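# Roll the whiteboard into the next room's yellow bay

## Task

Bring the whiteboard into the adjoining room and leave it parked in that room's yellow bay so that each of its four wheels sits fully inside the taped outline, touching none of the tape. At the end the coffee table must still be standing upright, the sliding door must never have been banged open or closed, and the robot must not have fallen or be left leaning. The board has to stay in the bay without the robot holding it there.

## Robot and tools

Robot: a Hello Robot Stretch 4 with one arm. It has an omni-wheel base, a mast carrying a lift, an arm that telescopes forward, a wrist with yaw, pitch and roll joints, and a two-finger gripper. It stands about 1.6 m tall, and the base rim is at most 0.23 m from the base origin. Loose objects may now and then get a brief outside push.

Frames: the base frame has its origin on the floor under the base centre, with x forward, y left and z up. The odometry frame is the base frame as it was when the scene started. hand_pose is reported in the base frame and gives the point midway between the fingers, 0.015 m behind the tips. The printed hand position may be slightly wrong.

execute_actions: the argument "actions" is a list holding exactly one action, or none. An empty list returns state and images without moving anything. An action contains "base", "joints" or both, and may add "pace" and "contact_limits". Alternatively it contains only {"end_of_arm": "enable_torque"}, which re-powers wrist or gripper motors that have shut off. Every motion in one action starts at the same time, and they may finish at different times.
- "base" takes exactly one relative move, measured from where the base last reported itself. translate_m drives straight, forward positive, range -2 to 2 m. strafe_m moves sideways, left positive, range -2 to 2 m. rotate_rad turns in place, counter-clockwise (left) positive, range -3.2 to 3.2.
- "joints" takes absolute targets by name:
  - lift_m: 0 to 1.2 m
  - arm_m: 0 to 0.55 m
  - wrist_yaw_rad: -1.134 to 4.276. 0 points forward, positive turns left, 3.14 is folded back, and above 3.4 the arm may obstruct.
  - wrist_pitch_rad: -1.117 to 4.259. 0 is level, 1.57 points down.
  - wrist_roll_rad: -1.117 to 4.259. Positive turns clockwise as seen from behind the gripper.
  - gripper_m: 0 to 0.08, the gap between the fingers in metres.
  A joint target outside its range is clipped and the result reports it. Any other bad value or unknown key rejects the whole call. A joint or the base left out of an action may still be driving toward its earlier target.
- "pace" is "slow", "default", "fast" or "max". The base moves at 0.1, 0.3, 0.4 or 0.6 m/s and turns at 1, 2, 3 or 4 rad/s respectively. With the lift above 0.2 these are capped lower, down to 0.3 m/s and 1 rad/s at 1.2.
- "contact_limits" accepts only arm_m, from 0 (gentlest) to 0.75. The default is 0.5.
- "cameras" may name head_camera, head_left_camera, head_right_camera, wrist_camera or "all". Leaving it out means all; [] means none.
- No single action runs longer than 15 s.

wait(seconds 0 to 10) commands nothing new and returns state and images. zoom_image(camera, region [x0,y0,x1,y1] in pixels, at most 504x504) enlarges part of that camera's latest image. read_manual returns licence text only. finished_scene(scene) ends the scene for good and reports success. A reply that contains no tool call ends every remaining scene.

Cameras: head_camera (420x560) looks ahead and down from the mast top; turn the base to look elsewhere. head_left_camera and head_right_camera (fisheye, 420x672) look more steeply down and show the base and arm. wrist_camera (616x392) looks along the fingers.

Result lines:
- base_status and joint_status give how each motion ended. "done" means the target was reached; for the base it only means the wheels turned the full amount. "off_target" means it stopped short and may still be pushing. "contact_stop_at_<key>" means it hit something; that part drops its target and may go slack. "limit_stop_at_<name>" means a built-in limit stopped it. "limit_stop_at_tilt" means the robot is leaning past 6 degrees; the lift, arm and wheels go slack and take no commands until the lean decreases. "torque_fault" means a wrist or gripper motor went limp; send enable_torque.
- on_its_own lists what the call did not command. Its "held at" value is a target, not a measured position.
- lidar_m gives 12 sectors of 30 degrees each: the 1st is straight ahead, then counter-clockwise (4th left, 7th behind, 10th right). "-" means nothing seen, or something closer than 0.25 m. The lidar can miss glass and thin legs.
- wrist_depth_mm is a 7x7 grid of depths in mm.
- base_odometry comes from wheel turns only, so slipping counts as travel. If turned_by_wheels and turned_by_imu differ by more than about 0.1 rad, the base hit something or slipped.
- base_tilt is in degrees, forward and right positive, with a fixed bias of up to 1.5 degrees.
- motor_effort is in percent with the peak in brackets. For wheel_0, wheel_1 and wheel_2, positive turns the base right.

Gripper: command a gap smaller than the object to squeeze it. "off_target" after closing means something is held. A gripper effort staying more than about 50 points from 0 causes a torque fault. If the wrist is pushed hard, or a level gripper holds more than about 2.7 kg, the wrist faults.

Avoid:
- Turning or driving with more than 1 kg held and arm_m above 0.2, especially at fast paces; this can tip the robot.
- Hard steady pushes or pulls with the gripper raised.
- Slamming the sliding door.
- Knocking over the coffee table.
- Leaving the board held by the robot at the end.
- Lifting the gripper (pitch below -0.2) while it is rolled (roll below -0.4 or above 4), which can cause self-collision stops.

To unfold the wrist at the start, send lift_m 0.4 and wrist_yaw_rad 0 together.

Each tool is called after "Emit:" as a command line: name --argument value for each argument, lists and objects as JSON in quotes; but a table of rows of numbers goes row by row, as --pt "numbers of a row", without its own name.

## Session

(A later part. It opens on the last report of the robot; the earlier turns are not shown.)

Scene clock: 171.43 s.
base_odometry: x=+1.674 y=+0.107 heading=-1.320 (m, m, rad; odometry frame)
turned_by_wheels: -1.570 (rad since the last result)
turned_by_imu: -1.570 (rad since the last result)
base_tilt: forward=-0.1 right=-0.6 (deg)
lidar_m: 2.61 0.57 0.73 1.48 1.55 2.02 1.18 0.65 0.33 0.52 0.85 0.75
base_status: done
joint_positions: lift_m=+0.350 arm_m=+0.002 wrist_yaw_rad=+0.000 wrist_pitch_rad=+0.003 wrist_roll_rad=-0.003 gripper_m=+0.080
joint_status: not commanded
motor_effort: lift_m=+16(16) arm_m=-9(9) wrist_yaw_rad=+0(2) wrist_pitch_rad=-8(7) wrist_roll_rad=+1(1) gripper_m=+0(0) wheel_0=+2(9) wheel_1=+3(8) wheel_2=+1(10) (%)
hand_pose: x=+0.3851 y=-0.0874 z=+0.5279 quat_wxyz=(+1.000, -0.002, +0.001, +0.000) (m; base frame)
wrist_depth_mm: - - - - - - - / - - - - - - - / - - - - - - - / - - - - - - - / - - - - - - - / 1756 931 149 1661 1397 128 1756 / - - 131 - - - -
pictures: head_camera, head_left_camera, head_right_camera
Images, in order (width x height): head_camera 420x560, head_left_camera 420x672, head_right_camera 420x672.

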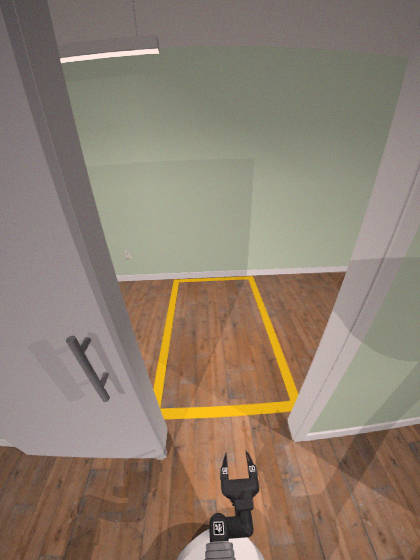

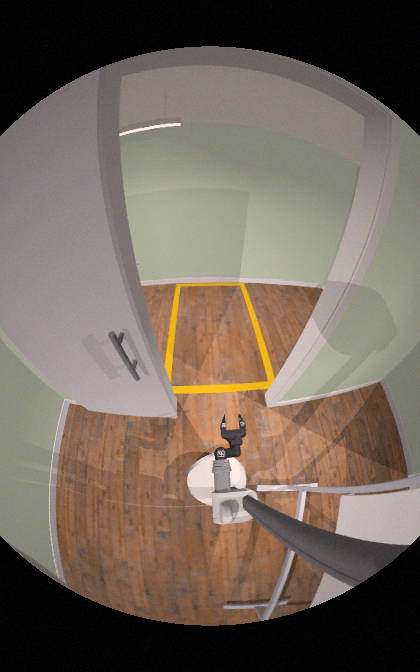

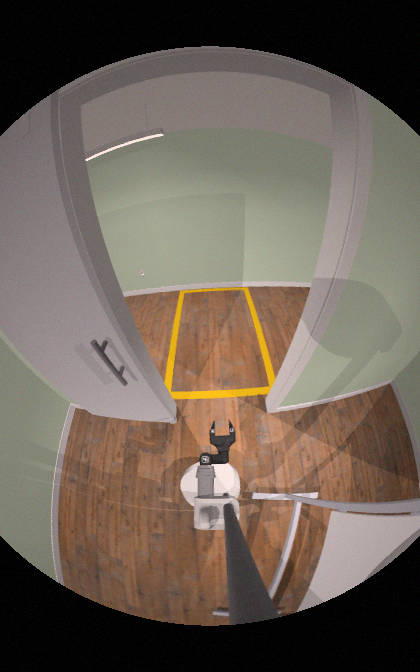

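Emit:
execute_actions --actions '[{"base": {"rotate_rad": -1.551}, "joints": {"wrist_yaw_rad": -0.24}}]'

Scene clock: 195.67 s.
base_odometry: x=+1.674 y=+0.107 heading=-2.870 (m, m, rad; odometry frame)
turned_by_wheels: -1.551 (rad since the last result)
turned_by_imu: -1.551 (rad since the last result)
base_tilt: forward=-0.2 right=-0.6 (deg)
lidar_m: 2.23 0.81 0.75 2.64 0.58 0.75 1.50 1.55 1.89 1.14 0.63 0.41
base_status: done
joint_positions: lift_m=+0.350 arm_m=+0.001 wrist_yaw_rad=-0.240 wrist_pitch_rad=+0.003 wrist_roll_rad=-0.003 gripper_m=+0.080
joint_status: all done
motor_effort: lift_m=+16(16) arm_m=-8(9) wrist_yaw_rad=+0(7) wrist_pitch_rad=-7(8) wrist_roll_rad=+1(1) gripper_m=+1(2) wheel_0=+3(4) wheel_1=+2(9) wheel_2=+0(6) (%)
hand_pose: x=+0.3582 y=-0.1355 z=+0.5279 quat_wxyz=(+0.993, -0.001, +0.002, -0.120) (m; base frame)
wrist_depth_mm: 1537 1921 1983 - - - - / 1537 1921 - - - - - / 1499 1983 - - - - - / 1499 1983 1983 - - - - / 1464 1983 - - - - - / 1430 931 149 1464 1499 128 1708 / - - 130 - - - -
pictures: head_camera, head_left_camera, head_right_camera, wrist_camera
camera_calibration (this result's frames):
wrist_camera: T_world_to_cam=[[-0.222862, -0.97452, -0.0253423, -0.0297166], [-0.0516071, 0.0377537, -0.997954, 0.598642], [0.973483, -0.221099, -0.0587061, -0.189881], [0, 0, 0, 1]] pos_world=[0.209117, -0.0935427, 0.585517]
Images, in order (width x height): head_camera 420x560, head_left_camera 420x672, head_right_camera 420x672, wrist_camera 616x392.

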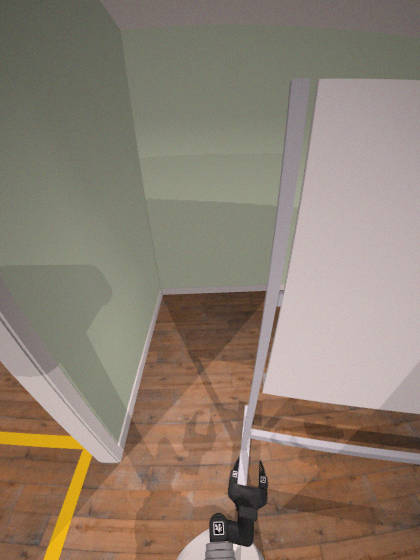

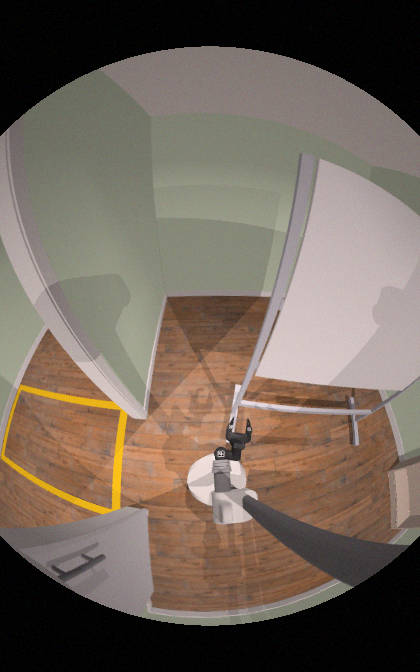

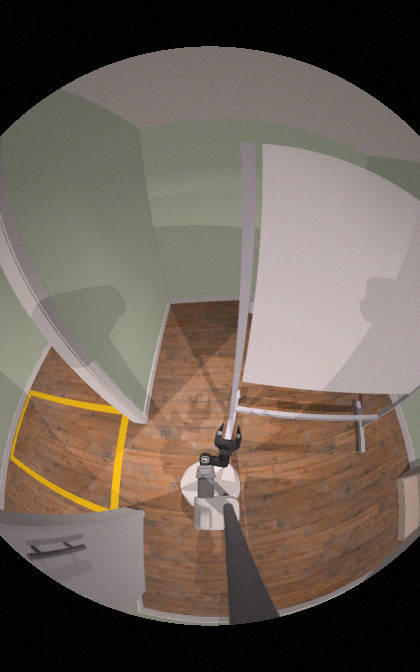

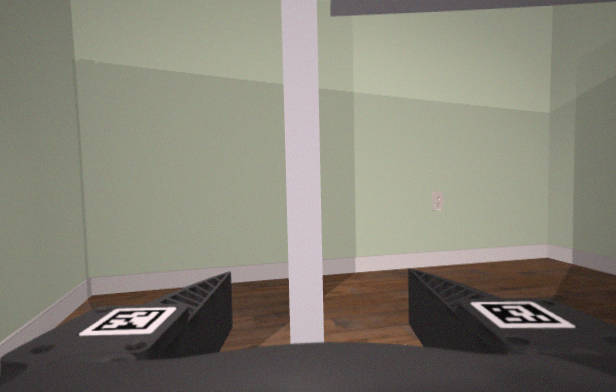

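Emit:
execute_actions --actions '[{"base": {"strafe_m": -0.03}, "joints": {"arm_m": 0.15}, "pace": "slow"}]' --cameras '["head_camera", "wrist_camera"]'

Scene clock: 202.13 s.
base_odometry: x=+1.666 y=+0.136 heading=-2.870 (m, m, rad; odometry frame)
turned_by_wheels: +0.000 (rad since the last result)
turned_by_imu: -0.002 (rad since the last result)
base_tilt: forward=-0.1 right=-0.6 (deg)
lidar_m: 0.36 0.88 0.75 2.66 0.62 0.80 1.49 1.55 1.87 1.11 0.62 0.29
base_status: done
joint_positions: lift_m=+0.350 arm_m=+0.148 wrist_yaw_rad=-0.240 wrist_pitch_rad=+0.003 wrist_roll_rad=-0.003 gripper_m=+0.080
joint_status: all done
motor_effort: lift_m=+17(16) arm_m=+8(9) wrist_yaw_rad=+0(0) wrist_pitch_rad=-7(6) wrist_roll_rad=+1(1) gripper_m=+1(1) wheel_0=+4(7) wheel_1=-2(6) wheel_2=+0(1) (%)
hand_pose: x=+0.5052 y=-0.1355 z=+0.5279 quat_wxyz=(+0.993, -0.001, +0.002, -0.120) (m; base frame)
wrist_depth_mm: 1618 1756 1863 171 - - - / 1618 1808 1921 173 - - - / 1576 1808 1921 174 - - - / 1576 1808 1921 176 - - - / 1537 1808 1921 178 - - - / 1464 931 149 180 1499 128 1756 / - - 130 - - - -
pictures: head_camera, wrist_camera
camera_calibration (this result's frames):
wrist_camera: T_world_to_cam=[[-0.222768, -0.974542, -0.0253425, 0.00301605], [-0.0516173, 0.0377503, -0.997953, 0.606232], [0.973504, -0.221004, -0.0587127, -0.332995], [0, 0, 0, 1]] pos_world=[0.356135, -0.0935393, 0.585516]
Images, in order (width x height): head_camera 420x560, wrist_camera 616x392.

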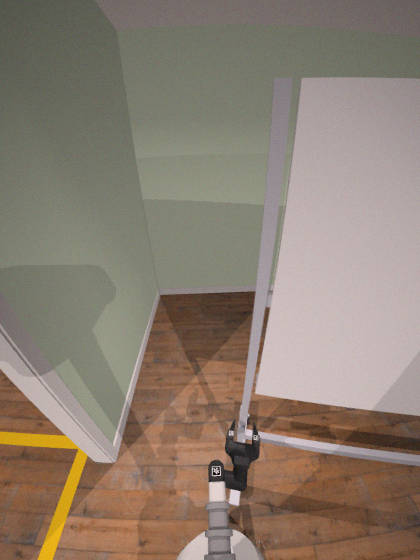

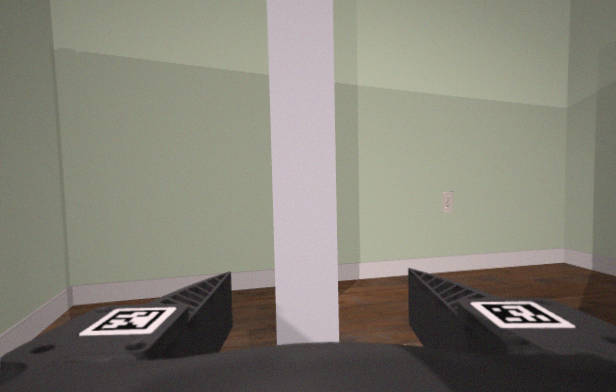

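Emit:
execute_actions --actions '[{"joints": {"arm_m": 0.208}, "pace": "slow"}]' --cameras '["wrist_camera"]'

Emit:
execute_actions --actions '[{"joints": {"gripper_m": 0.015}}]' --cameras '["wrist_camera"]'

Scene clock: 207.27 s.
base_odometry: x=+1.666 y=+0.136 heading=-2.870 (m, m, rad; odometry frame)
turned_by_wheels: +0.000 (rad since the last result)
turned_by_imu: -0.002 (rad since the last result)
base_tilt: forward=-0.1 right=-0.5 (deg)
lidar_m: 0.35 0.86 0.77 2.67 0.62 0.80 1.48 1.55 1.86 1.11 0.62 0.32
base_status: not commanded
joint_positions: lift_m=+0.350 arm_m=+0.206 wrist_yaw_rad=-0.240 wrist_pitch_rad=+0.003 wrist_roll_rad=-0.003 gripper_m=+0.080
joint_status: all done
motor_effort: lift_m=+17(17) arm_m=+8(9) wrist_yaw_rad=+1(0) wrist_pitch_rad=-8(7) wrist_roll_rad=+1(1) gripper_m=+2(2) wheel_0=+4(4) wheel_1=-2(2) wheel_2=+0(0) (%)
hand_pose: x=+0.5632 y=-0.1355 z=+0.5279 quat_wxyz=(+0.993, -0.001, +0.002, -0.120) (m; base frame)
wrist_depth_mm: 1661 1708 1808 116 - - - / 1576 1708 1808 117 1983 - - / 1576 1756 1863 118 1983 - - / 1576 1756 1863 119 - - - / 1537 1756 1863 120 - - - / 1464 931 149 121 134 128 1756 / - - 131 - - - -
pictures: wrist_camera
camera_calibration (this result's frames):
wrist_camera: T_world_to_cam=[[-0.222797, -0.974535, -0.0253424, 0.0159468], [-0.0516162, 0.0377518, -0.997953, 0.609225], [0.973498, -0.221033, -0.0587127, -0.389453], [0, 0, 0, 1]] pos_world=[0.41413, -0.0935403, 0.585516]
Images, in order (width x height): wrist_camera 616x392.

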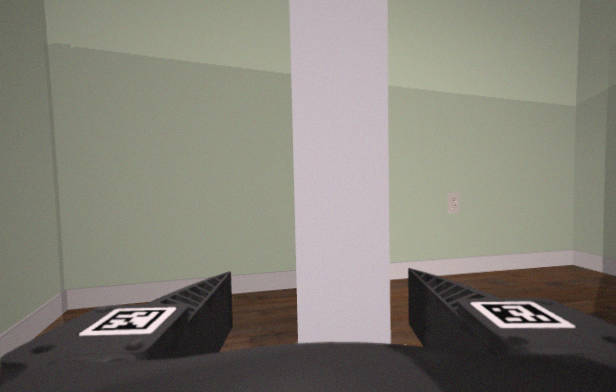

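Scene clock: 208.50 s.
base_odometry: x=+1.666 y=+0.136 heading=-2.871 (m, m, rad; odometry frame)
turned_by_wheels: -0.001 (rad since the last result)
turned_by_imu: -0.002 (rad since the last result)
base_tilt: forward=-0.1 right=-0.6 (deg)
lidar_m: 0.32 0.87 0.80 2.66 0.62 0.80 1.49 1.53 1.85 1.13 0.63 0.29
base_status: not commanded
joint_positions: lift_m=+0.350 arm_m=+0.207 wrist_yaw_rad=-0.248 wrist_pitch_rad=+0.003 wrist_roll_rad=-0.001 gripper_m=+0.029
joint_status: gripper_m off_target (ended at +0.029, target +0.015)
on_its_own: gripper_m is held at +0.024, not at your +0.015, by its contact guard: the fingers met something; wrist_yaw_rad is at rest, and its effort (+22) is outside its rest range (-13 to +13)
motor_effort: lift_m=+17(17) arm_m=+8(8) wrist_yaw_rad=+22(26) wrist_pitch_rad=-8(9) wrist_roll_rad=-3(3) gripper_m=-39(38) wheel_0=-4(4) wheel_1=-2(2) wheel_2=-2(2) (%)
hand_pose: x=+0.5622 y=-0.1369 z=+0.5278 quat_wxyz=(+0.992, -0.001, +0.002, -0.124) (m; base frame)
wrist_depth_mm: 1618 1756 1808 115 1983 - - / 1661 1756 1863 116 1983 - - / 1618 1756 1863 117 - - - / 1618 1756 1863 118 - - - / 1576 1808 1808 120 - - - / 1499 1708 122 121 121 1708 1576 / 1308 - - - - - 1255
pictures: wrist_camera
camera_calibration (this result's frames):
wrist_camera: T_world_to_cam=[[-0.230605, -0.972674, -0.026941, 0.0197703], [-0.0512594, 0.0397923, -0.997892, 0.609204], [0.971696, -0.228738, -0.059035, -0.388714], [0, 0, 0, 1]] pos_world=[0.413498, -0.0939251, 0.585504]
Images, in order (width x height): wrist_camera 616x392.

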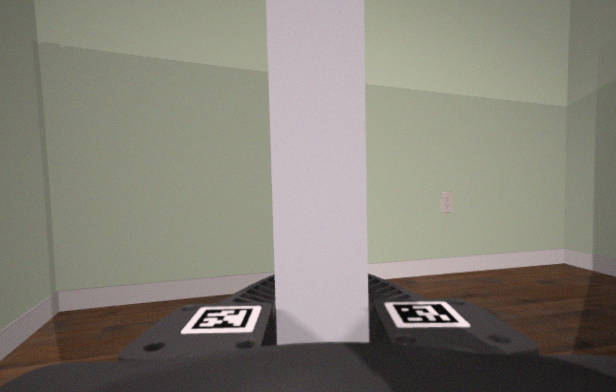

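Emit:
execute_actions --actions '[{"base": {"translate_m": -0.1}, "joints": {"wrist_yaw_rad": -0.2}, "pace": "slow"}]' --cameras '["head_right_camera", "wrist_camera"]'

Scene clock: 215.40 s.
base_odometry: x=+1.762 y=+0.163 heading=-2.871 (m, m, rad; odometry frame)
turned_by_wheels: +0.000 (rad since the last result)
turned_by_imu: -0.001 (rad since the last result)
base_tilt: forward=-0.1 right=-0.6 (deg)
lidar_m: 0.31 0.85 0.87 2.67 0.54 0.81 1.37 1.44 1.87 1.31 0.65 0.31
base_status: done
joint_positions: lift_m=+0.350 arm_m=+0.207 wrist_yaw_rad=-0.195 wrist_pitch_rad=+0.003 wrist_roll_rad=-0.003 gripper_m=+0.028
joint_status: all done
on_its_own: gripper_m is held at +0.024, not at your +0.015, by its contact guard: the fingers met something; wrist_yaw_rad is at rest, and its effort (-16) is outside its rest range (-13 to +13)
motor_effort: lift_m=+16(17) arm_m=+7(8) wrist_yaw_rad=-16(52) wrist_pitch_rad=-9(8) wrist_roll_rad=+1(4) gripper_m=-37(39) wheel_0=-2(12) wheel_1=-2(8) wheel_2=+7(8) (%)
hand_pose: x=+0.5695 y=-0.1269 z=+0.5278 quat_wxyz=(+0.995, -0.001, +0.002, -0.097) (m; base frame)
wrist_depth_mm: 1430 1808 1863 116 - - - / 1464 1863 1983 117 - - - / 1397 1863 1921 118 - - - / 1397 1863 1983 119 - - - / 1366 1921 1921 120 - - - / 1366 1756 123 121 122 1756 1618 / 1255 - - - - - 1229
pictures: head_right_camera, wrist_camera
camera_calibration (this result's frames):
wrist_camera: T_world_to_cam=[[-0.178383, -0.983637, -0.0252315, -0.000813401], [-0.0536249, 0.0353232, -0.997936, 0.609982], [0.982499, -0.176662, -0.0590486, -0.393002], [0, 0, 0, 1]] pos_world=[0.418689, -0.0917752, 0.585496]
Images, in order (width x height): head_right_camera 420x672, wrist_camera 616x392.

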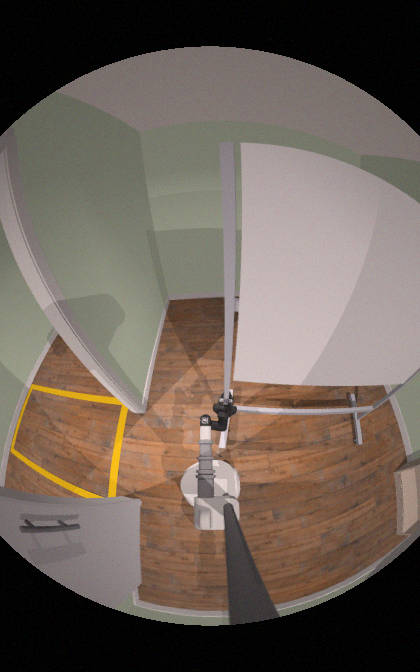

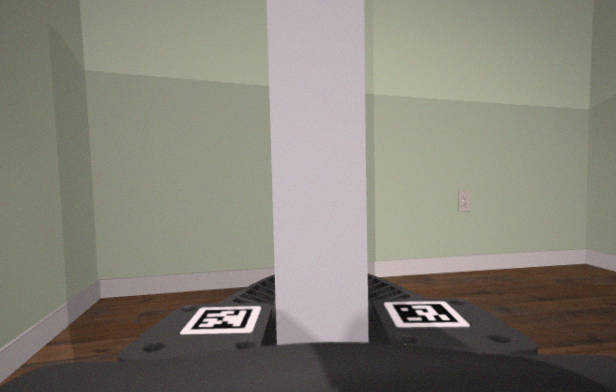

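Emit:
execute_actions --actions '[{"base": {"translate_m": -0.13}, "joints": {"wrist_yaw_rad": -0.14}, "pace": "slow"}]' --cameras '["head_right_camera"]'

Scene clock: 219.53 s.
base_odometry: x=+1.887 y=+0.197 heading=-2.870 (m, m, rad; odometry frame)
turned_by_wheels: +0.000 (rad since the last result)
turned_by_imu: -0.001 (rad since the last result)
base_tilt: forward=+0.0 right=-0.6 (deg)
lidar_m: 0.35 0.95 1.06 0.51 0.49 0.78 1.26 1.32 1.77 1.80 0.73 0.32
base_status: done
joint_positions: lift_m=+0.350 arm_m=+0.207 wrist_yaw_rad=-0.130 wrist_pitch_rad=+0.003 wrist_roll_rad=-0.003 gripper_m=+0.029
joint_status: all done
on_its_own: gripper_m is held at +0.024, not at your +0.015, by its contact guard: the fingers met something; wrist_yaw_rad is at rest, and its effort (-29) is outside its rest range (-13 to +13)
motor_effort: lift_m=+16(17) arm_m=+6(7) wrist_yaw_rad=-29(47) wrist_pitch_rad=-7(9) wrist_roll_rad=+2(2) gripper_m=-36(39) wheel_0=-1(11) wheel_1=-1(7) wheel_2=+8(11) (%)
hand_pose: x=+0.5773 y=-0.1142 z=+0.5278 quat_wxyz=(+0.998, -0.002, +0.002, -0.065) (m; base frame)
wrist_depth_mm: 1281 - - 116 - - - / 1229 - - 118 - - - / 1229 - - 119 - - - / 1205 1983 - 120 - - - / 1182 1983 - 121 - - - / 1182 1618 123 122 123 1756 1618 / 1118 - - - - - 1255
pictures: head_right_camera
Images, in order (width x height): head_right_camera 420x672.

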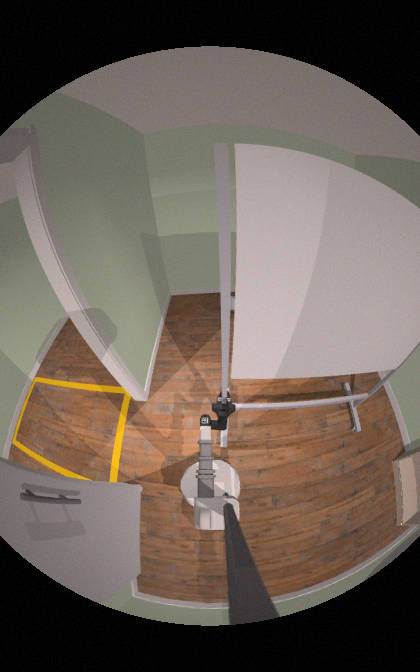

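Emit:
execute_actions --actions '[{"base": {"translate_m": -0.15}, "joints": {"wrist_yaw_rad": -0.05}, "pace": "slow"}]' --cameras '[]'

Emit:
execute_actions --actions '[{"base": {"translate_m": -0.15}, "joints": {"wrist_yaw_rad": 0.05}, "pace": "slow"}]' --cameras '["head_right_camera", "wrist_camera"]'

Scene clock: 231.17 s.
base_odometry: x=+2.031 y=+0.237 heading=-2.870 (m, m, rad; odometry frame)
turned_by_wheels: +0.000 (rad since the last result)
turned_by_imu: -0.001 (rad since the last result)
base_tilt: forward=-0.1 right=-0.6 (deg)
lidar_m: 0.35 1.05 2.77 0.48 0.57 0.81 1.12 1.15 1.55 1.79 0.80 0.36
base_status: done
joint_positions: lift_m=+0.350 arm_m=+0.207 wrist_yaw_rad=-0.039 wrist_pitch_rad=+0.003 wrist_roll_rad=-0.003 gripper_m=+0.029
joint_status: all done
on_its_own: gripper_m is held at +0.024, not at your +0.015, by its contact guard: the fingers met something; wrist_yaw_rad is at rest, and its effort (-33) is outside its rest range (-13 to +13)
motor_effort: lift_m=+16(17) arm_m=+6(7) wrist_yaw_rad=-33(49) wrist_pitch_rad=-7(7) wrist_roll_rad=+2(2) gripper_m=-41(40) wheel_0=-2(14) wheel_1=-2(7) wheel_2=+7(12) (%)
hand_pose: x=+0.5869 y=-0.0956 z=+0.5278 quat_wxyz=(+1.000, -0.002, +0.002, -0.019) (m; base frame)
wrist_depth_mm: 1078 1618 - 118 - - - / 1042 1618 - 119 - - - / 1042 1576 - 120 - - - / 1025 1576 - 121 - - - / 1025 1537 - 122 - - - / 1042 1499 123 123 124 1756 1576 / 991 - - - - - 1229
pictures: none
No camera images: the call's "cameras" was empty. Leave "cameras" out to get every camera's image.

Scene clock: 233.93 s.
base_odometry: x=+2.176 y=+0.278 heading=-2.870 (m, m, rad; odometry frame)
turned_by_wheels: +0.000 (rad since the last result)
turned_by_imu: +0.000 (rad since the last result)
base_tilt: forward=-0.1 right=-0.5 (deg)
lidar_m: 0.39 1.19 0.51 0.55 0.58 0.80 0.96 1.00 1.34 1.79 0.91 0.36
base_status: done
joint_positions: lift_m=+0.350 arm_m=+0.207 wrist_yaw_rad=+0.061 wrist_pitch_rad=+0.003 wrist_roll_rad=-0.003 gripper_m=+0.029
joint_status: all done
on_its_own: gripper_m is held at +0.024, not at your +0.015, by its contact guard: the fingers met something; wrist_yaw_rad is at rest, and its effort (-30) is outside its rest range (-13 to +13)
motor_effort: lift_m=+17(16) arm_m=+6(6) wrist_yaw_rad=-30(46) wrist_pitch_rad=-8(7) wrist_roll_rad=+2(2) gripper_m=-41(41) wheel_0=-2(17) wheel_1=-3(7) wheel_2=+9(11) (%)
hand_pose: x=+0.5954 y=-0.0744 z=+0.5279 quat_wxyz=(+1.000, -0.002, +0.002, +0.030) (m; base frame)
wrist_depth_mm: 917 1308 - 120 - - - / 904 1308 - 121 - - - / 904 1281 - 122 - - - / 904 1255 - 123 - - - / 904 1281 - 124 - - - / 891 1229 123 125 126 1756 1618 / 866 - - - - - 1281
pictures: head_right_camera, wrist_camera
camera_calibration (this result's frames):
wrist_camera: T_world_to_cam=[[0.0757024, -0.996818, -0.0249476, -0.0969428], [-0.0605557, 0.0203772, -0.997957, 0.61259], [0.99529, 0.0770585, -0.0588205, -0.398015], [0, 0, 0, 1]] pos_world=[0.440575, -0.0784468, 0.585508]
Images, in order (width x height): head_right_camera 420x672, wrist_camera 616x392.

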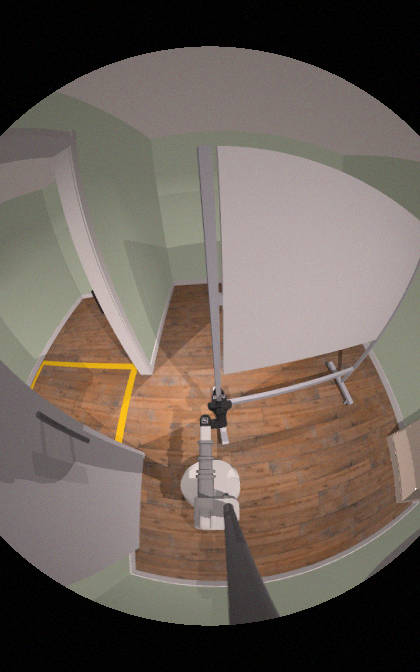

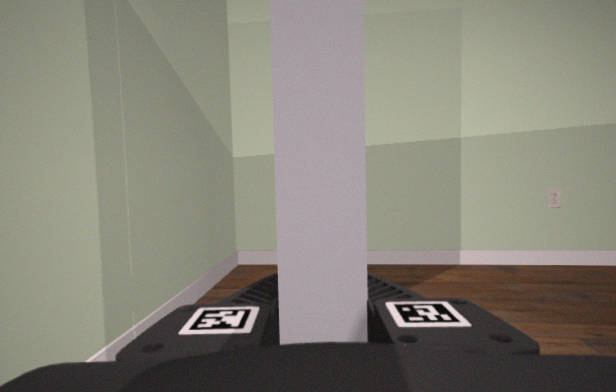

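Emit:
execute_actions --actions '[{"base": {"strafe_m": 0.25}, "pace": "slow"}]' --cameras '["head_right_camera", "head_camera"]'

Scene clock: 239.47 s.
base_odometry: x=+2.242 y=+0.037 heading=-2.870 (m, m, rad; odometry frame)
turned_by_wheels: -0.001 (rad since the last result)
turned_by_imu: -0.005 (rad since the last result)
base_tilt: forward=-0.1 right=-0.6 (deg)
lidar_m: 0.37 1.08 0.27 0.29 0.31 0.46 0.97 1.00 1.33 2.04 0.88 0.38
base_status: done
joint_positions: lift_m=+0.350 arm_m=+0.207 wrist_yaw_rad=+0.042 wrist_pitch_rad=+0.003 wrist_roll_rad=-0.003 gripper_m=+0.029
joint_status: not commanded
on_its_own: gripper_m is held at +0.024, not at your +0.015, by its contact guard: the fingers met something; wrist_yaw_rad is at rest, and its effort (+24) is outside its rest range (-13 to +13)
motor_effort: lift_m=+17(17) arm_m=+6(6) wrist_yaw_rad=+24(31) wrist_pitch_rad=-7(6) wrist_roll_rad=+2(2) gripper_m=-42(44) wheel_0=-7(14) wheel_1=+2(6) wheel_2=-1(9) (%)
hand_pose: x=+0.5939 y=-0.0785 z=+0.5279 quat_wxyz=(+1.000, -0.002, +0.002, +0.021) (m; base frame)
wrist_depth_mm: 615 891 1618 120 - - - / 621 878 1618 121 - - - / 627 866 1576 122 - - - / 627 878 1576 123 - - - / 634 866 1576 124 - - - / 647 866 123 125 126 1756 1618 / 647 - - - - - 1255
pictures: head_camera, head_right_camera
Images, in order (width x height): head_camera 420x560, head_right_camera 420x672.

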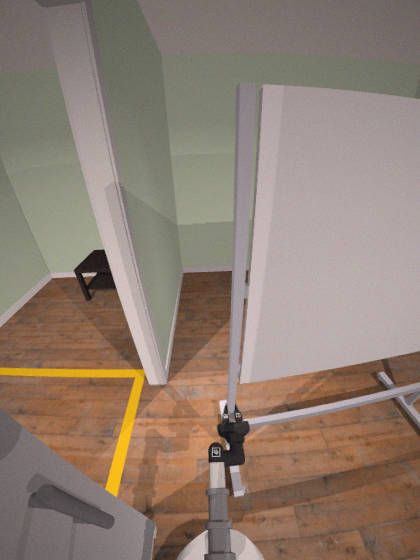

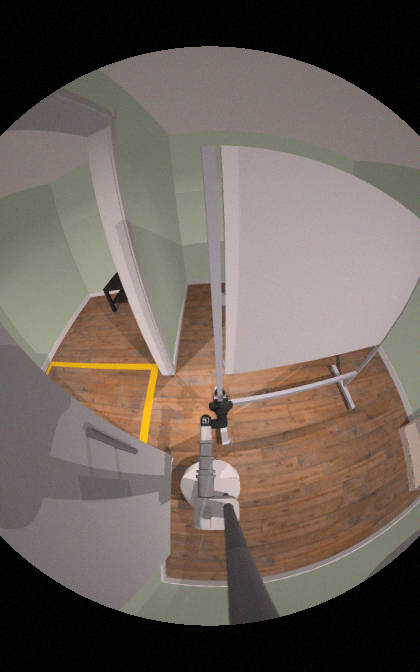

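Emit:
execute_actions --actions '[{"joints": {"gripper_m": 0.08}}]' --cameras '[]'

Emit:
execute_actions --actions '[{"joints": {"arm_m": 0.0, "wrist_yaw_rad": 0.0}}]' --cameras '["wrist_camera"]'

Emit:
execute_actions --actions '[{"base": {"strafe_m": -1.7}, "pace": "fast"}]' --cameras '["head_left_camera", "head_right_camera"]'

Scene clock: 253.63 s.
base_odometry: x=+2.242 y=+0.037 heading=-2.870 (m, m, rad; odometry frame)
turned_by_wheels: +0.001 (rad since the last result)
turned_by_imu: -0.001 (rad since the last result)
base_tilt: forward=-0.1 right=-0.6 (deg)
lidar_m: 0.39 1.07 0.27 0.28 0.28 0.44 0.94 1.01 1.33 2.04 0.88 0.39
base_status: not commanded
joint_positions: lift_m=+0.350 arm_m=+0.207 wrist_yaw_rad=+0.050 wrist_pitch_rad=+0.003 wrist_roll_rad=-0.004 gripper_m=+0.080
joint_status: all done
motor_effort: lift_m=+16(17) arm_m=+6(6) wrist_yaw_rad=-2(22) wrist_pitch_rad=-7(9) wrist_roll_rad=+3(3) gripper_m=+2(40) wheel_0=-2(7) wheel_1=+2(2) wheel_2=+0(2) (%)
hand_pose: x=+0.5946 y=-0.0767 z=+0.5279 quat_wxyz=(+1.000, -0.002, +0.001, +0.025) (m; base frame)
wrist_depth_mm: 621 854 1537 119 - - - / 627 854 1499 120 - - - / 634 854 1499 122 - - - / 640 842 1499 122 - - - / 640 831 1499 124 - - - / 647 413 149 125 148 128 1708 / - - 130 - - - -
pictures: none
No camera images: the call's "cameras" was empty. Leave "cameras" out to get every camera's image.

Scene clock: 255.37 s.
base_odometry: x=+2.242 y=+0.037 heading=-2.870 (m, m, rad; odometry frame)
turned_by_wheels: +0.000 (rad since the last result)
turned_by_imu: -0.001 (rad since the last result)
base_tilt: forward=+0.0 right=-0.6 (deg)
lidar_m: 0.47 1.09 0.28 0.29 0.32 0.45 0.94 0.99 1.34 2.03 0.85 0.47
base_status: not commanded
joint_positions: lift_m=+0.350 arm_m=+0.002 wrist_yaw_rad=+0.000 wrist_pitch_rad=+0.003 wrist_roll_rad=-0.004 gripper_m=+0.080
joint_status: all done
motor_effort: lift_m=+17(16) arm_m=-8(7) wrist_yaw_rad=+0(4) wrist_pitch_rad=-6(6) wrist_roll_rad=+3(3) gripper_m=+1(3) wheel_0=-2(1) wheel_1=+2(2) wheel_2=-2(1) (%)
hand_pose: x=+0.3851 y=-0.0875 z=+0.5278 quat_wxyz=(+1.000, -0.002, +0.002, +0.000) (m; base frame)
wrist_depth_mm: 809 960 1863 404 - - - / 820 946 1863 - - - - / - 946 1808 - - - - / - 931 1756 - - - - / - 946 1808 - - - - / 1537 488 149 1537 1430 128 1708 / - - 131 - - - -
pictures: wrist_camera
camera_calibration (this result's frames):
wrist_camera: T_world_to_cam=[[0.015035, -0.999579, -0.0248207, -0.0710031], [-0.0593283, 0.0238879, -0.997953, 0.599928], [0.998125, 0.0164768, -0.0589442, -0.19403], [0, 0, 0, 1]] pos_world=[0.230327, -0.0821073, 0.585501]
Images, in order (width x height): wrist_camera 616x392.

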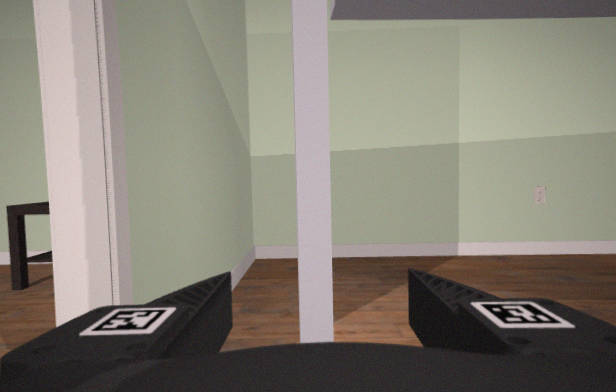

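Scene clock: 260.77 s.
base_odometry: x=+1.786 y=+1.674 heading=-2.870 (m, m, rad; odometry frame)
turned_by_wheels: +0.000 (rad since the last result)
turned_by_imu: -0.006 (rad since the last result)
base_tilt: forward=+0.0 right=-0.6 (deg)
lidar_m: 2.49 0.55 0.94 1.99 1.39 1.00 0.94 0.47 0.35 0.32 0.66 0.92
base_status: done
joint_positions: lift_m=+0.350 arm_m=+0.001 wrist_yaw_rad=+0.000 wrist_pitch_rad=+0.003 wrist_roll_rad=-0.004 gripper_m=+0.080
joint_status: not commanded
motor_effort: lift_m=+17(17) arm_m=-8(9) wrist_yaw_rad=-3(1) wrist_pitch_rad=-8(8) wrist_roll_rad=+3(3) gripper_m=+0(2) wheel_0=+0(13) wheel_1=+2(12) wheel_2=+0(1) (%)
hand_pose: x=+0.3851 y=-0.0874 z=+0.5278 quat_wxyz=(+1.000, -0.002, +0.002, +0.000) (m; base frame)
wrist_depth_mm: - - - - - 1255 842 / - - - - - 1281 842 / - - - - - 1255 842 / - - - - - 1281 842 / - - - - - 1308 854 / 1808 931 149 1708 1397 128 820 / - - 131 - - - -
pictures: head_left_camera, head_right_camera
Images, in order (width x height): head_left_camera 420x672, head_right_camera 420x672.

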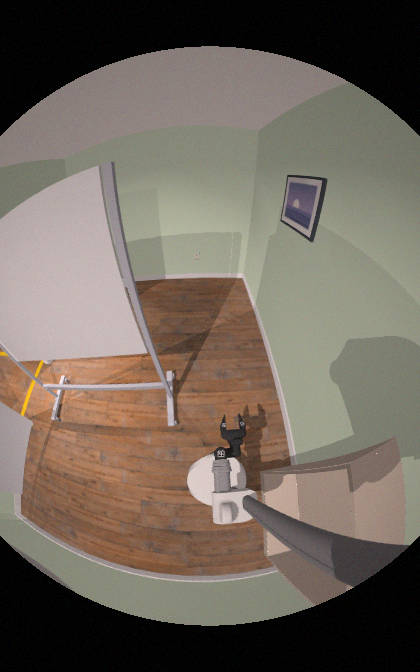

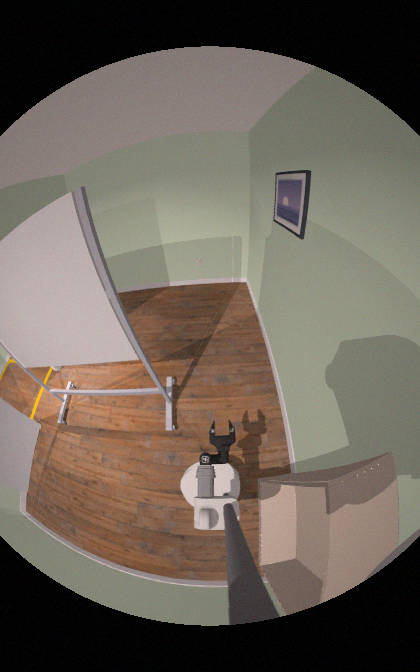

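Emit:
execute_actions --actions '[{"base": {"translate_m": 0.63}}]' --cameras '[]'

Emit:
execute_actions --actions '[{"base": {"strafe_m": -0.13}}]' --cameras '[]'

Emit:
execute_actions --actions '[{"base": {"rotate_rad": 1.59}}]'

Scene clock: 272.53 s.
base_odometry: x=+1.179 y=+1.505 heading=-2.869 (m, m, rad; odometry frame)
turned_by_wheels: +0.000 (rad since the last result)
turned_by_imu: -0.005 (rad since the last result)
base_tilt: forward=-0.1 right=-0.6 (deg)
lidar_m: 2.13 2.23 0.37 0.33 0.37 1.65 1.36 0.70 0.67 0.62 0.64 0.85
base_status: done
joint_positions: lift_m=+0.350 arm_m=+0.001 wrist_yaw_rad=+0.000 wrist_pitch_rad=+0.003 wrist_roll_rad=-0.004 gripper_m=+0.080
joint_status: not commanded
motor_effort: lift_m=+18(18) arm_m=-8(9) wrist_yaw_rad=-3(2) wrist_pitch_rad=-8(7) wrist_roll_rad=+3(3) gripper_m=+2(0) wheel_0=+2(7) wheel_1=+2(5) wheel_2=-1(11) (%)
hand_pose: x=+0.3851 y=-0.0874 z=+0.5277 quat_wxyz=(+1.000, -0.002, +0.002, +0.000) (m; base frame)
wrist_depth_mm: 1921 1983 1983 1921 1921 1255 831 / 1983 - 1983 1921 1983 1255 831 / 1983 - 1983 - 1921 1255 842 / - 1983 - 1983 1983 1281 842 / 1983 - 1983 - - 1281 842 / 1756 931 149 1661 1430 128 809 / - - 130 - - - -
pictures: none
No camera images: the call's "cameras" was empty. Leave "cameras" out to get every camera's image.

Scene clock: 274.17 s.
base_odometry: x=+1.144 y=+1.630 heading=-2.869 (m, m, rad; odometry frame)
turned_by_wheels: +0.000 (rad since the last result)
turned_by_imu: -0.001 (rad since the last result)
base_tilt: forward=-0.1 right=-0.6 (deg)
lidar_m: 1.96 2.21 0.57 0.45 0.48 1.65 0.90 0.63 0.51 0.48 0.51 0.69
base_status: done
joint_positions: lift_m=+0.350 arm_m=+0.001 wrist_yaw_rad=+0.000 wrist_pitch_rad=+0.003 wrist_roll_rad=-0.004 gripper_m=+0.080
joint_status: not commanded
motor_effort: lift_m=+18(18) arm_m=-8(9) wrist_yaw_rad=-1(1) wrist_pitch_rad=-8(8) wrist_roll_rad=+3(3) gripper_m=+1(4) wheel_0=+0(9) wheel_1=-2(9) wheel_2=+0(0) (%)
hand_pose: x=+0.3851 y=-0.0874 z=+0.5277 quat_wxyz=(+1.000, -0.002, +0.002, +0.000) (m; base frame)
wrist_depth_mm: 1983 1921 1921 1921 1921 976 634 / 1983 1983 1983 1983 - 960 640 / - - 1983 1921 1983 976 661 / - 1983 - 1983 - 960 654 / - 1983 1983 1983 1983 991 661 / 1756 931 149 1618 1430 128 615 / - - 131 - - - -
pictures: none
No camera images: the call's "cameras" was empty. Leave "cameras" out to get every camera's image.

Scene clock: 276.23 s.
base_odometry: x=+1.145 y=+1.630 heading=-1.280 (m, m, rad; odometry frame)
turned_by_wheels: +1.589 (rad since the last result)
turned_by_imu: +1.587 (rad since the last result)
base_tilt: forward=-0.1 right=-0.7 (deg)
lidar_m: 0.42 2.20 1.63 0.83 0.63 0.51 0.50 0.51 0.69 2.14 2.24 0.52
base_status: done
joint_positions: lift_m=+0.350 arm_m=+0.002 wrist_yaw_rad=+0.000 wrist_pitch_rad=+0.003 wrist_roll_rad=-0.004 gripper_m=+0.080
joint_status: not commanded
motor_effort: lift_m=+18(18) arm_m=-9(8) wrist_yaw_rad=-2(3) wrist_pitch_rad=-8(8) wrist_roll_rad=+3(3) gripper_m=+3(2) wheel_0=-3(7) wheel_1=-4(9) wheel_2=-3(11) (%)
hand_pose: x=+0.3851 y=-0.0874 z=+0.5277 quat_wxyz=(+1.000, -0.002, +0.002, +0.000) (m; base frame)
wrist_depth_mm: - 1983 1983 229 1983 1921 1863 / - 1983 - 230 - 1983 1921 / - - 1983 233 1983 1983 1983 / - 1983 1983 235 1983 - 1983 / - - 1983 237 - 1983 1983 / 1756 931 149 238 1397 128 1756 / - - 131 - - - -
pictures: head_camera, head_left_camera, head_right_camera, wrist_camera
camera_calibration (this result's frames):
wrist_camera: T_world_to_cam=[[0.0154658, -0.999572, -0.0248217, -0.0710793], [-0.0593385, 0.0238633, -0.997953, 0.59983], [0.998118, 0.016907, -0.0589441, -0.194032], [0, 0, 0, 1]] pos_world=[0.230359, -0.0820824, 0.5854]
Images, in order (width x height): head_camera 420x560, head_left_camera 420x672, head_right_camera 420x672, wrist_camera 616x392.

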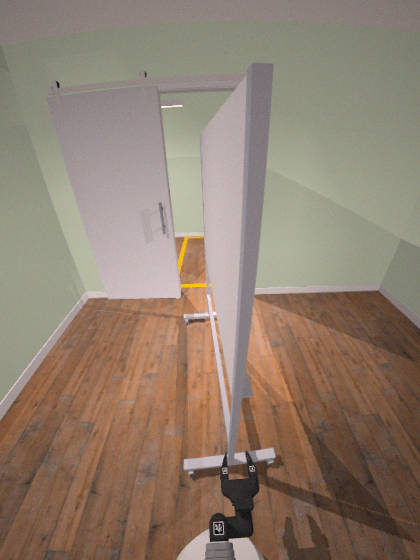

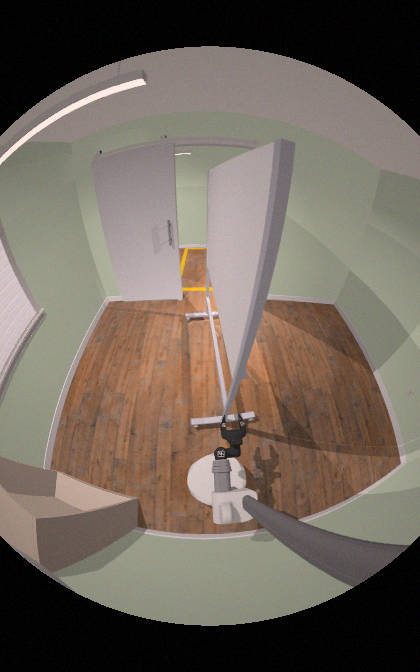

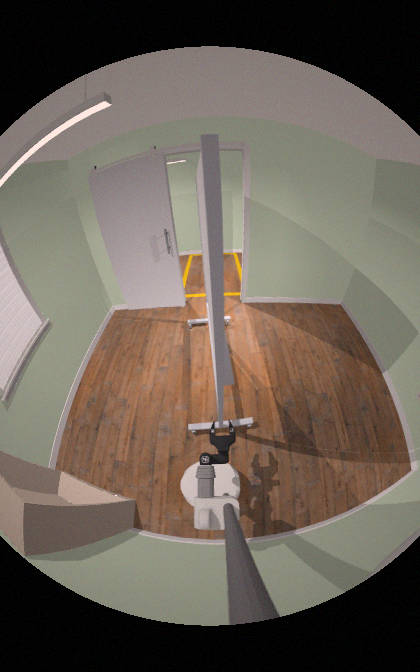

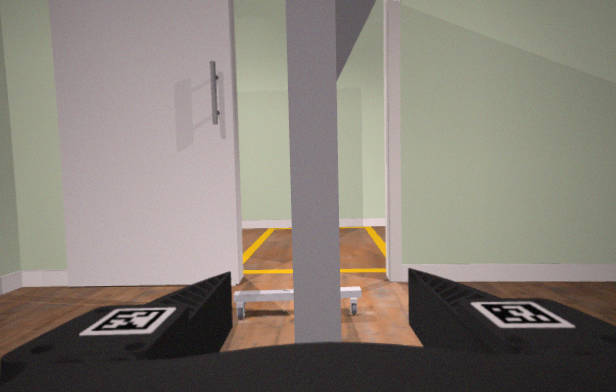

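Emit:
execute_actions --actions '[{"joints": {"arm_m": 0.118}}]' --cameras '["wrist_camera"]'

Emit:
execute_actions --actions '[{"joints": {"gripper_m": 0.015}}]' --cameras '[]'

Emit:
execute_actions --actions '[{"base": {"strafe_m": 0.09}, "pace": "slow"}]' --cameras '["head_camera", "head_right_camera", "wrist_camera"]'

Scene clock: 286.33 s.
base_odometry: x=+1.145 y=+1.630 heading=-1.280 (m, m, rad; odometry frame)
turned_by_wheels: +0.000 (rad since the last result)
turned_by_imu: -0.002 (rad since the last result)
base_tilt: forward=-0.1 right=-0.6 (deg)
lidar_m: 0.45 2.20 1.63 0.83 0.64 0.51 0.49 0.53 0.70 2.14 2.22 0.50
base_status: not commanded
joint_positions: lift_m=+0.350 arm_m=+0.117 wrist_yaw_rad=+0.000 wrist_pitch_rad=+0.003 wrist_roll_rad=-0.004 gripper_m=+0.080
joint_status: all done
motor_effort: lift_m=+18(18) arm_m=+8(10) wrist_yaw_rad=-2(1) wrist_pitch_rad=-9(8) wrist_roll_rad=+2(3) gripper_m=+1(4) wheel_0=-3(3) wheel_1=-4(4) wheel_2=-3(2) (%)
hand_pose: x=+0.5001 y=-0.0874 z=+0.5277 quat_wxyz=(+1.000, -0.002, +0.002, +0.000) (m; base frame)
wrist_depth_mm: 1863 1863 1863 115 1863 1808 1808 / 1921 1863 1921 116 1863 1863 1863 / 1983 1863 1863 117 1863 1863 1808 / 1983 1921 1863 118 1921 1863 1863 / 1983 1921 1921 119 1921 1863 1863 / 1808 917 150 120 169 128 1756 / - - 131 - - - -
pictures: wrist_camera
camera_calibration (this result's frames):
wrist_camera: T_world_to_cam=[[0.0154051, -0.999573, -0.0248282, -0.0728371], [-0.0592989, 0.0238741, -0.997955, 0.606645], [0.998121, 0.0168458, -0.0589058, -0.308846], [0, 0, 0, 1]] pos_world=[0.345361, -0.0820863, 0.585403]
Images, in order (width x height): wrist_camera 616x392.

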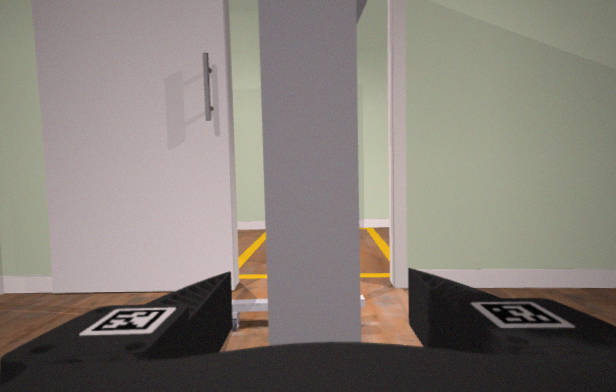

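Scene clock: 287.53 s.
base_odometry: x=+1.145 y=+1.630 heading=-1.280 (m, m, rad; odometry frame)
turned_by_wheels: +0.000 (rad since the last result)
turned_by_imu: +0.000 (rad since the last result)
base_tilt: forward=+0.0 right=-0.6 (deg)
lidar_m: 0.45 2.20 1.61 0.82 0.63 0.51 0.49 0.51 0.71 2.12 2.26 0.49
base_status: not commanded
joint_positions: lift_m=+0.350 arm_m=+0.117 wrist_yaw_rad=+0.004 wrist_pitch_rad=+0.003 wrist_roll_rad=-0.002 gripper_m=+0.030
joint_status: gripper_m off_target (ended at +0.030, target +0.015)
on_its_own: gripper_m is held at +0.025, not at your +0.015, by its contact guard: the fingers met something
motor_effort: lift_m=+18(18) arm_m=+8(8) wrist_yaw_rad=-11(15) wrist_pitch_rad=-6(8) wrist_roll_rad=-1(2) gripper_m=-36(36) wheel_0=+0(3) wheel_1=-3(4) wheel_2=-3(3) (%)
hand_pose: x=+0.5005 y=-0.0866 z=+0.5278 quat_wxyz=(+1.000, -0.001, +0.001, +0.002) (m; base frame)
wrist_depth_mm: 1863 1863 1863 114 1863 1863 1863 / 1921 1863 1863 116 1808 1808 1863 / 1983 1921 1921 117 1863 1863 1808 / - 1921 1921 118 1863 1921 1808 / - 1921 1921 119 1863 1921 1863 / 1756 1708 123 120 121 1756 1618 / 1308 - - - - - 1255
pictures: none
No camera images: the call's "cameras" was empty. Leave "cameras" out to get every camera's image.

Scene clock: 289.60 s.
base_odometry: x=+1.231 y=+1.656 heading=-1.281 (m, m, rad; odometry frame)
turned_by_wheels: -0.001 (rad since the last result)
turned_by_imu: -0.002 (rad since the last result)
base_tilt: forward=-0.1 right=-0.6 (deg)
lidar_m: 0.45 2.09 1.53 0.82 0.55 0.50 0.50 0.51 0.72 2.17 2.35 0.48
base_status: done
joint_positions: lift_m=+0.350 arm_m=+0.117 wrist_yaw_rad=-0.006 wrist_pitch_rad=+0.003 wrist_roll_rad=-0.003 gripper_m=+0.029
joint_status: not commanded
on_its_own: gripper_m is held at +0.025, not at your +0.015, by its contact guard: the fingers met something; wrist_yaw_rad is at rest, and its effort (+17) is outside its rest range (-13 to +13)
motor_effort: lift_m=+18(18) arm_m=+8(8) wrist_yaw_rad=+17(19) wrist_pitch_rad=-9(9) wrist_roll_rad=+1(2) gripper_m=-31(36) wheel_0=-8(13) wheel_1=+1(8) wheel_2=-2(2) (%)
hand_pose: x=+0.4997 y=-0.0887 z=+0.5277 quat_wxyz=(+1.000, -0.002, +0.002, -0.003) (m; base frame)
wrist_depth_mm: 1983 1863 1808 115 1808 1808 1863 / 1921 1863 1863 116 1863 1921 1863 / 1983 1863 1863 117 1863 1921 1863 / 1983 1863 1863 118 1921 1921 1863 / 1983 1921 1863 120 1921 1983 1921 / 1756 1756 123 121 121 1756 1618 / 1308 - - - - - 1229
pictures: head_camera, head_right_camera, wrist_camera
camera_calibration (this result's frames):
wrist_camera: T_world_to_cam=[[0.00930116, -0.999641, -0.0251387, -0.0709192], [-0.0594239, 0.0245428, -0.997931, 0.606702], [0.99819, 0.0107758, -0.0591743, -0.308846], [0, 0, 0, 1]] pos_world=[0.344999, -0.0824558, 0.585388]
Images, in order (width x height): head_camera 420x560, head_right_camera 420x672, wrist_camera 616x392.

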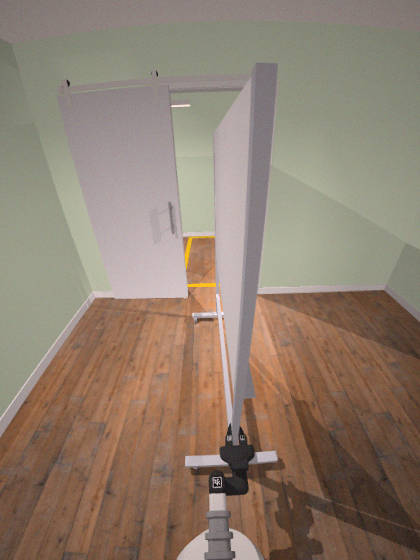

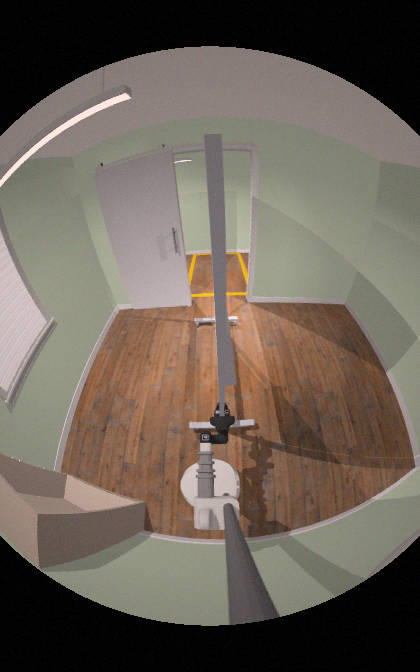

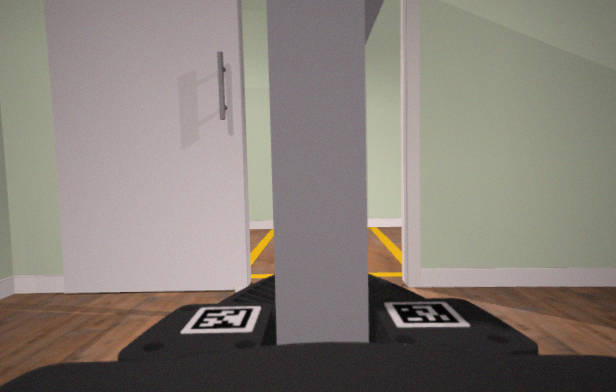

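Emit:
zoom_image --camera "head_right_camera" --region '[150, 240, 290, 440]'

Region (150, 240, 290, 440) of head_right_camera's 420x672 image, scaled by 2.520, with more detail than that image has; it fills the left 353 columns of this view, and the rest is white.

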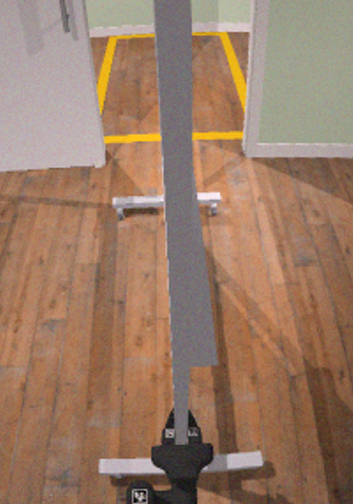

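Emit:
execute_actions --actions '[{"base": {"rotate_rad": -0.035}, "pace": "slow"}]' --cameras '[]'

Emit:
execute_actions --actions '[{"base": {"translate_m": 0.35}, "pace": "slow"}]' --cameras '["head_camera", "head_right_camera"]'

Scene clock: 300.40 s.
base_odometry: x=+1.231 y=+1.656 heading=-1.314 (m, m, rad; odometry frame)
turned_by_wheels: -0.034 (rad since the last result)
turned_by_imu: -0.035 (rad since the last result)
base_tilt: forward=+0.0 right=-0.6 (deg)
lidar_m: 0.45 2.16 1.53 0.88 0.56 0.53 0.48 0.50 0.71 1.90 2.31 0.50
base_status: done
joint_positions: lift_m=+0.350 arm_m=+0.117 wrist_yaw_rad=+0.008 wrist_pitch_rad=+0.004 wrist_roll_rad=-0.004 gripper_m=+0.029
joint_status: not commanded
on_its_own: gripper_m is held at +0.025, not at your +0.015, by its contact guard: the fingers met something; wrist_yaw_rad is at rest, and its effort (-23) is outside its rest range (-13 to +13)
motor_effort: lift_m=+18(18) arm_m=+7(8) wrist_yaw_rad=-23(34) wrist_pitch_rad=-8(9) wrist_roll_rad=+3(3) gripper_m=-30(32) wheel_0=+6(8) wheel_1=+4(4) wheel_2=+7(7) (%)
hand_pose: x=+0.5009 y=-0.0858 z=+0.5277 quat_wxyz=(+1.000, -0.002, +0.002, +0.004) (m; base frame)
wrist_depth_mm: 1863 1808 1863 115 1863 1808 1863 / 1863 1863 1808 116 1921 1863 1863 / 1921 1863 1808 117 1983 1863 1863 / 1983 1863 1921 118 1921 1863 1863 / 1983 1921 1921 120 1921 1921 1863 / 1708 1756 123 121 121 1756 1618 / 1281 - - - - - 1255
pictures: none
No camera images: the call's "cameras" was empty. Leave "cameras" out to get every camera's image.

Scene clock: 305.20 s.
base_odometry: x=+1.319 y=+1.318 heading=-1.314 (m, m, rad; odometry frame)
turned_by_wheels: +0.000 (rad since the last result)
turned_by_imu: -0.004 (rad since the last result)
base_tilt: forward=-0.2 right=-0.6 (deg)
lidar_m: 0.45 1.85 1.55 1.49 0.83 0.75 0.84 0.88 1.15 2.23 2.32 0.49
base_status: done
joint_positions: lift_m=+0.350 arm_m=+0.117 wrist_yaw_rad=-0.004 wrist_pitch_rad=+0.003 wrist_roll_rad=-0.004 gripper_m=+0.029
joint_status: not commanded
on_its_own: gripper_m is held at +0.025, not at your +0.015, by its contact guard: the fingers met something
motor_effort: lift_m=+18(18) arm_m=+8(8) wrist_yaw_rad=+9(23) wrist_pitch_rad=-8(9) wrist_roll_rad=+3(3) gripper_m=-31(33) wheel_0=+2(8) wheel_1=+4(6) wheel_2=-6(12) (%)
hand_pose: x=+0.4999 y=-0.0882 z=+0.5278 quat_wxyz=(+1.000, -0.002, +0.002, -0.002) (m; base frame)
wrist_depth_mm: 1499 1430 - 115 1499 1499 1499 / 1499 1464 - 116 1537 1537 1499 / 1499 1537 - 117 1537 1537 1576 / 1464 1499 - 118 1576 1537 1537 / 1499 1499 - 119 1576 1537 1537 / 1537 1537 123 120 121 1537 1537 / 1308 - - - - - 1255
pictures: head_camera, head_right_camera
Images, in order (width x height): head_camera 420x560, head_right_camera 420x672.

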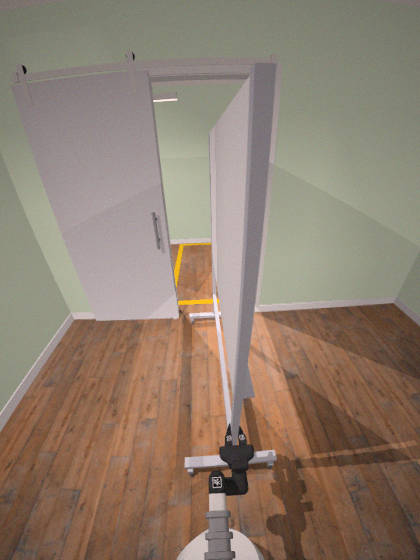

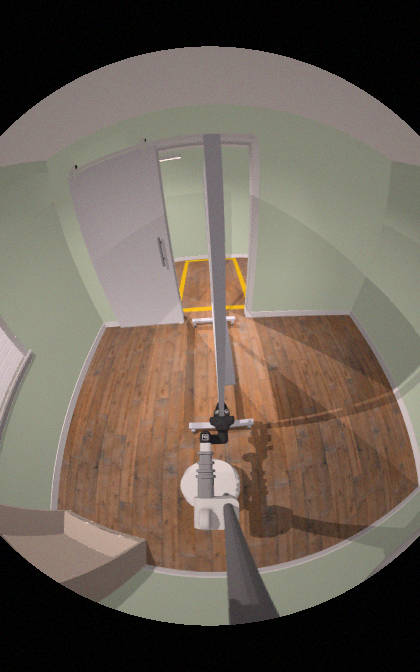

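Emit:
zoom_image --camera "head_right_camera" --region '[150, 240, 290, 440]'

Region (150, 240, 290, 440) of head_right_camera's 420x672 image, scaled by 2.520, with more detail than that image has; it fills the left 353 columns of this view, and the rest is white.

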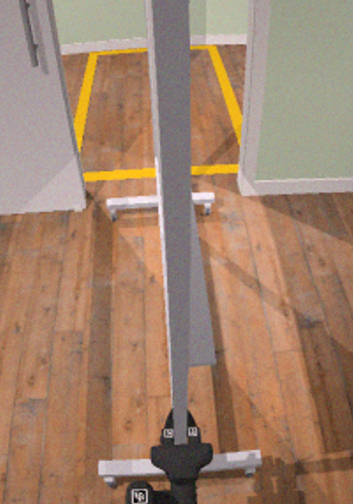

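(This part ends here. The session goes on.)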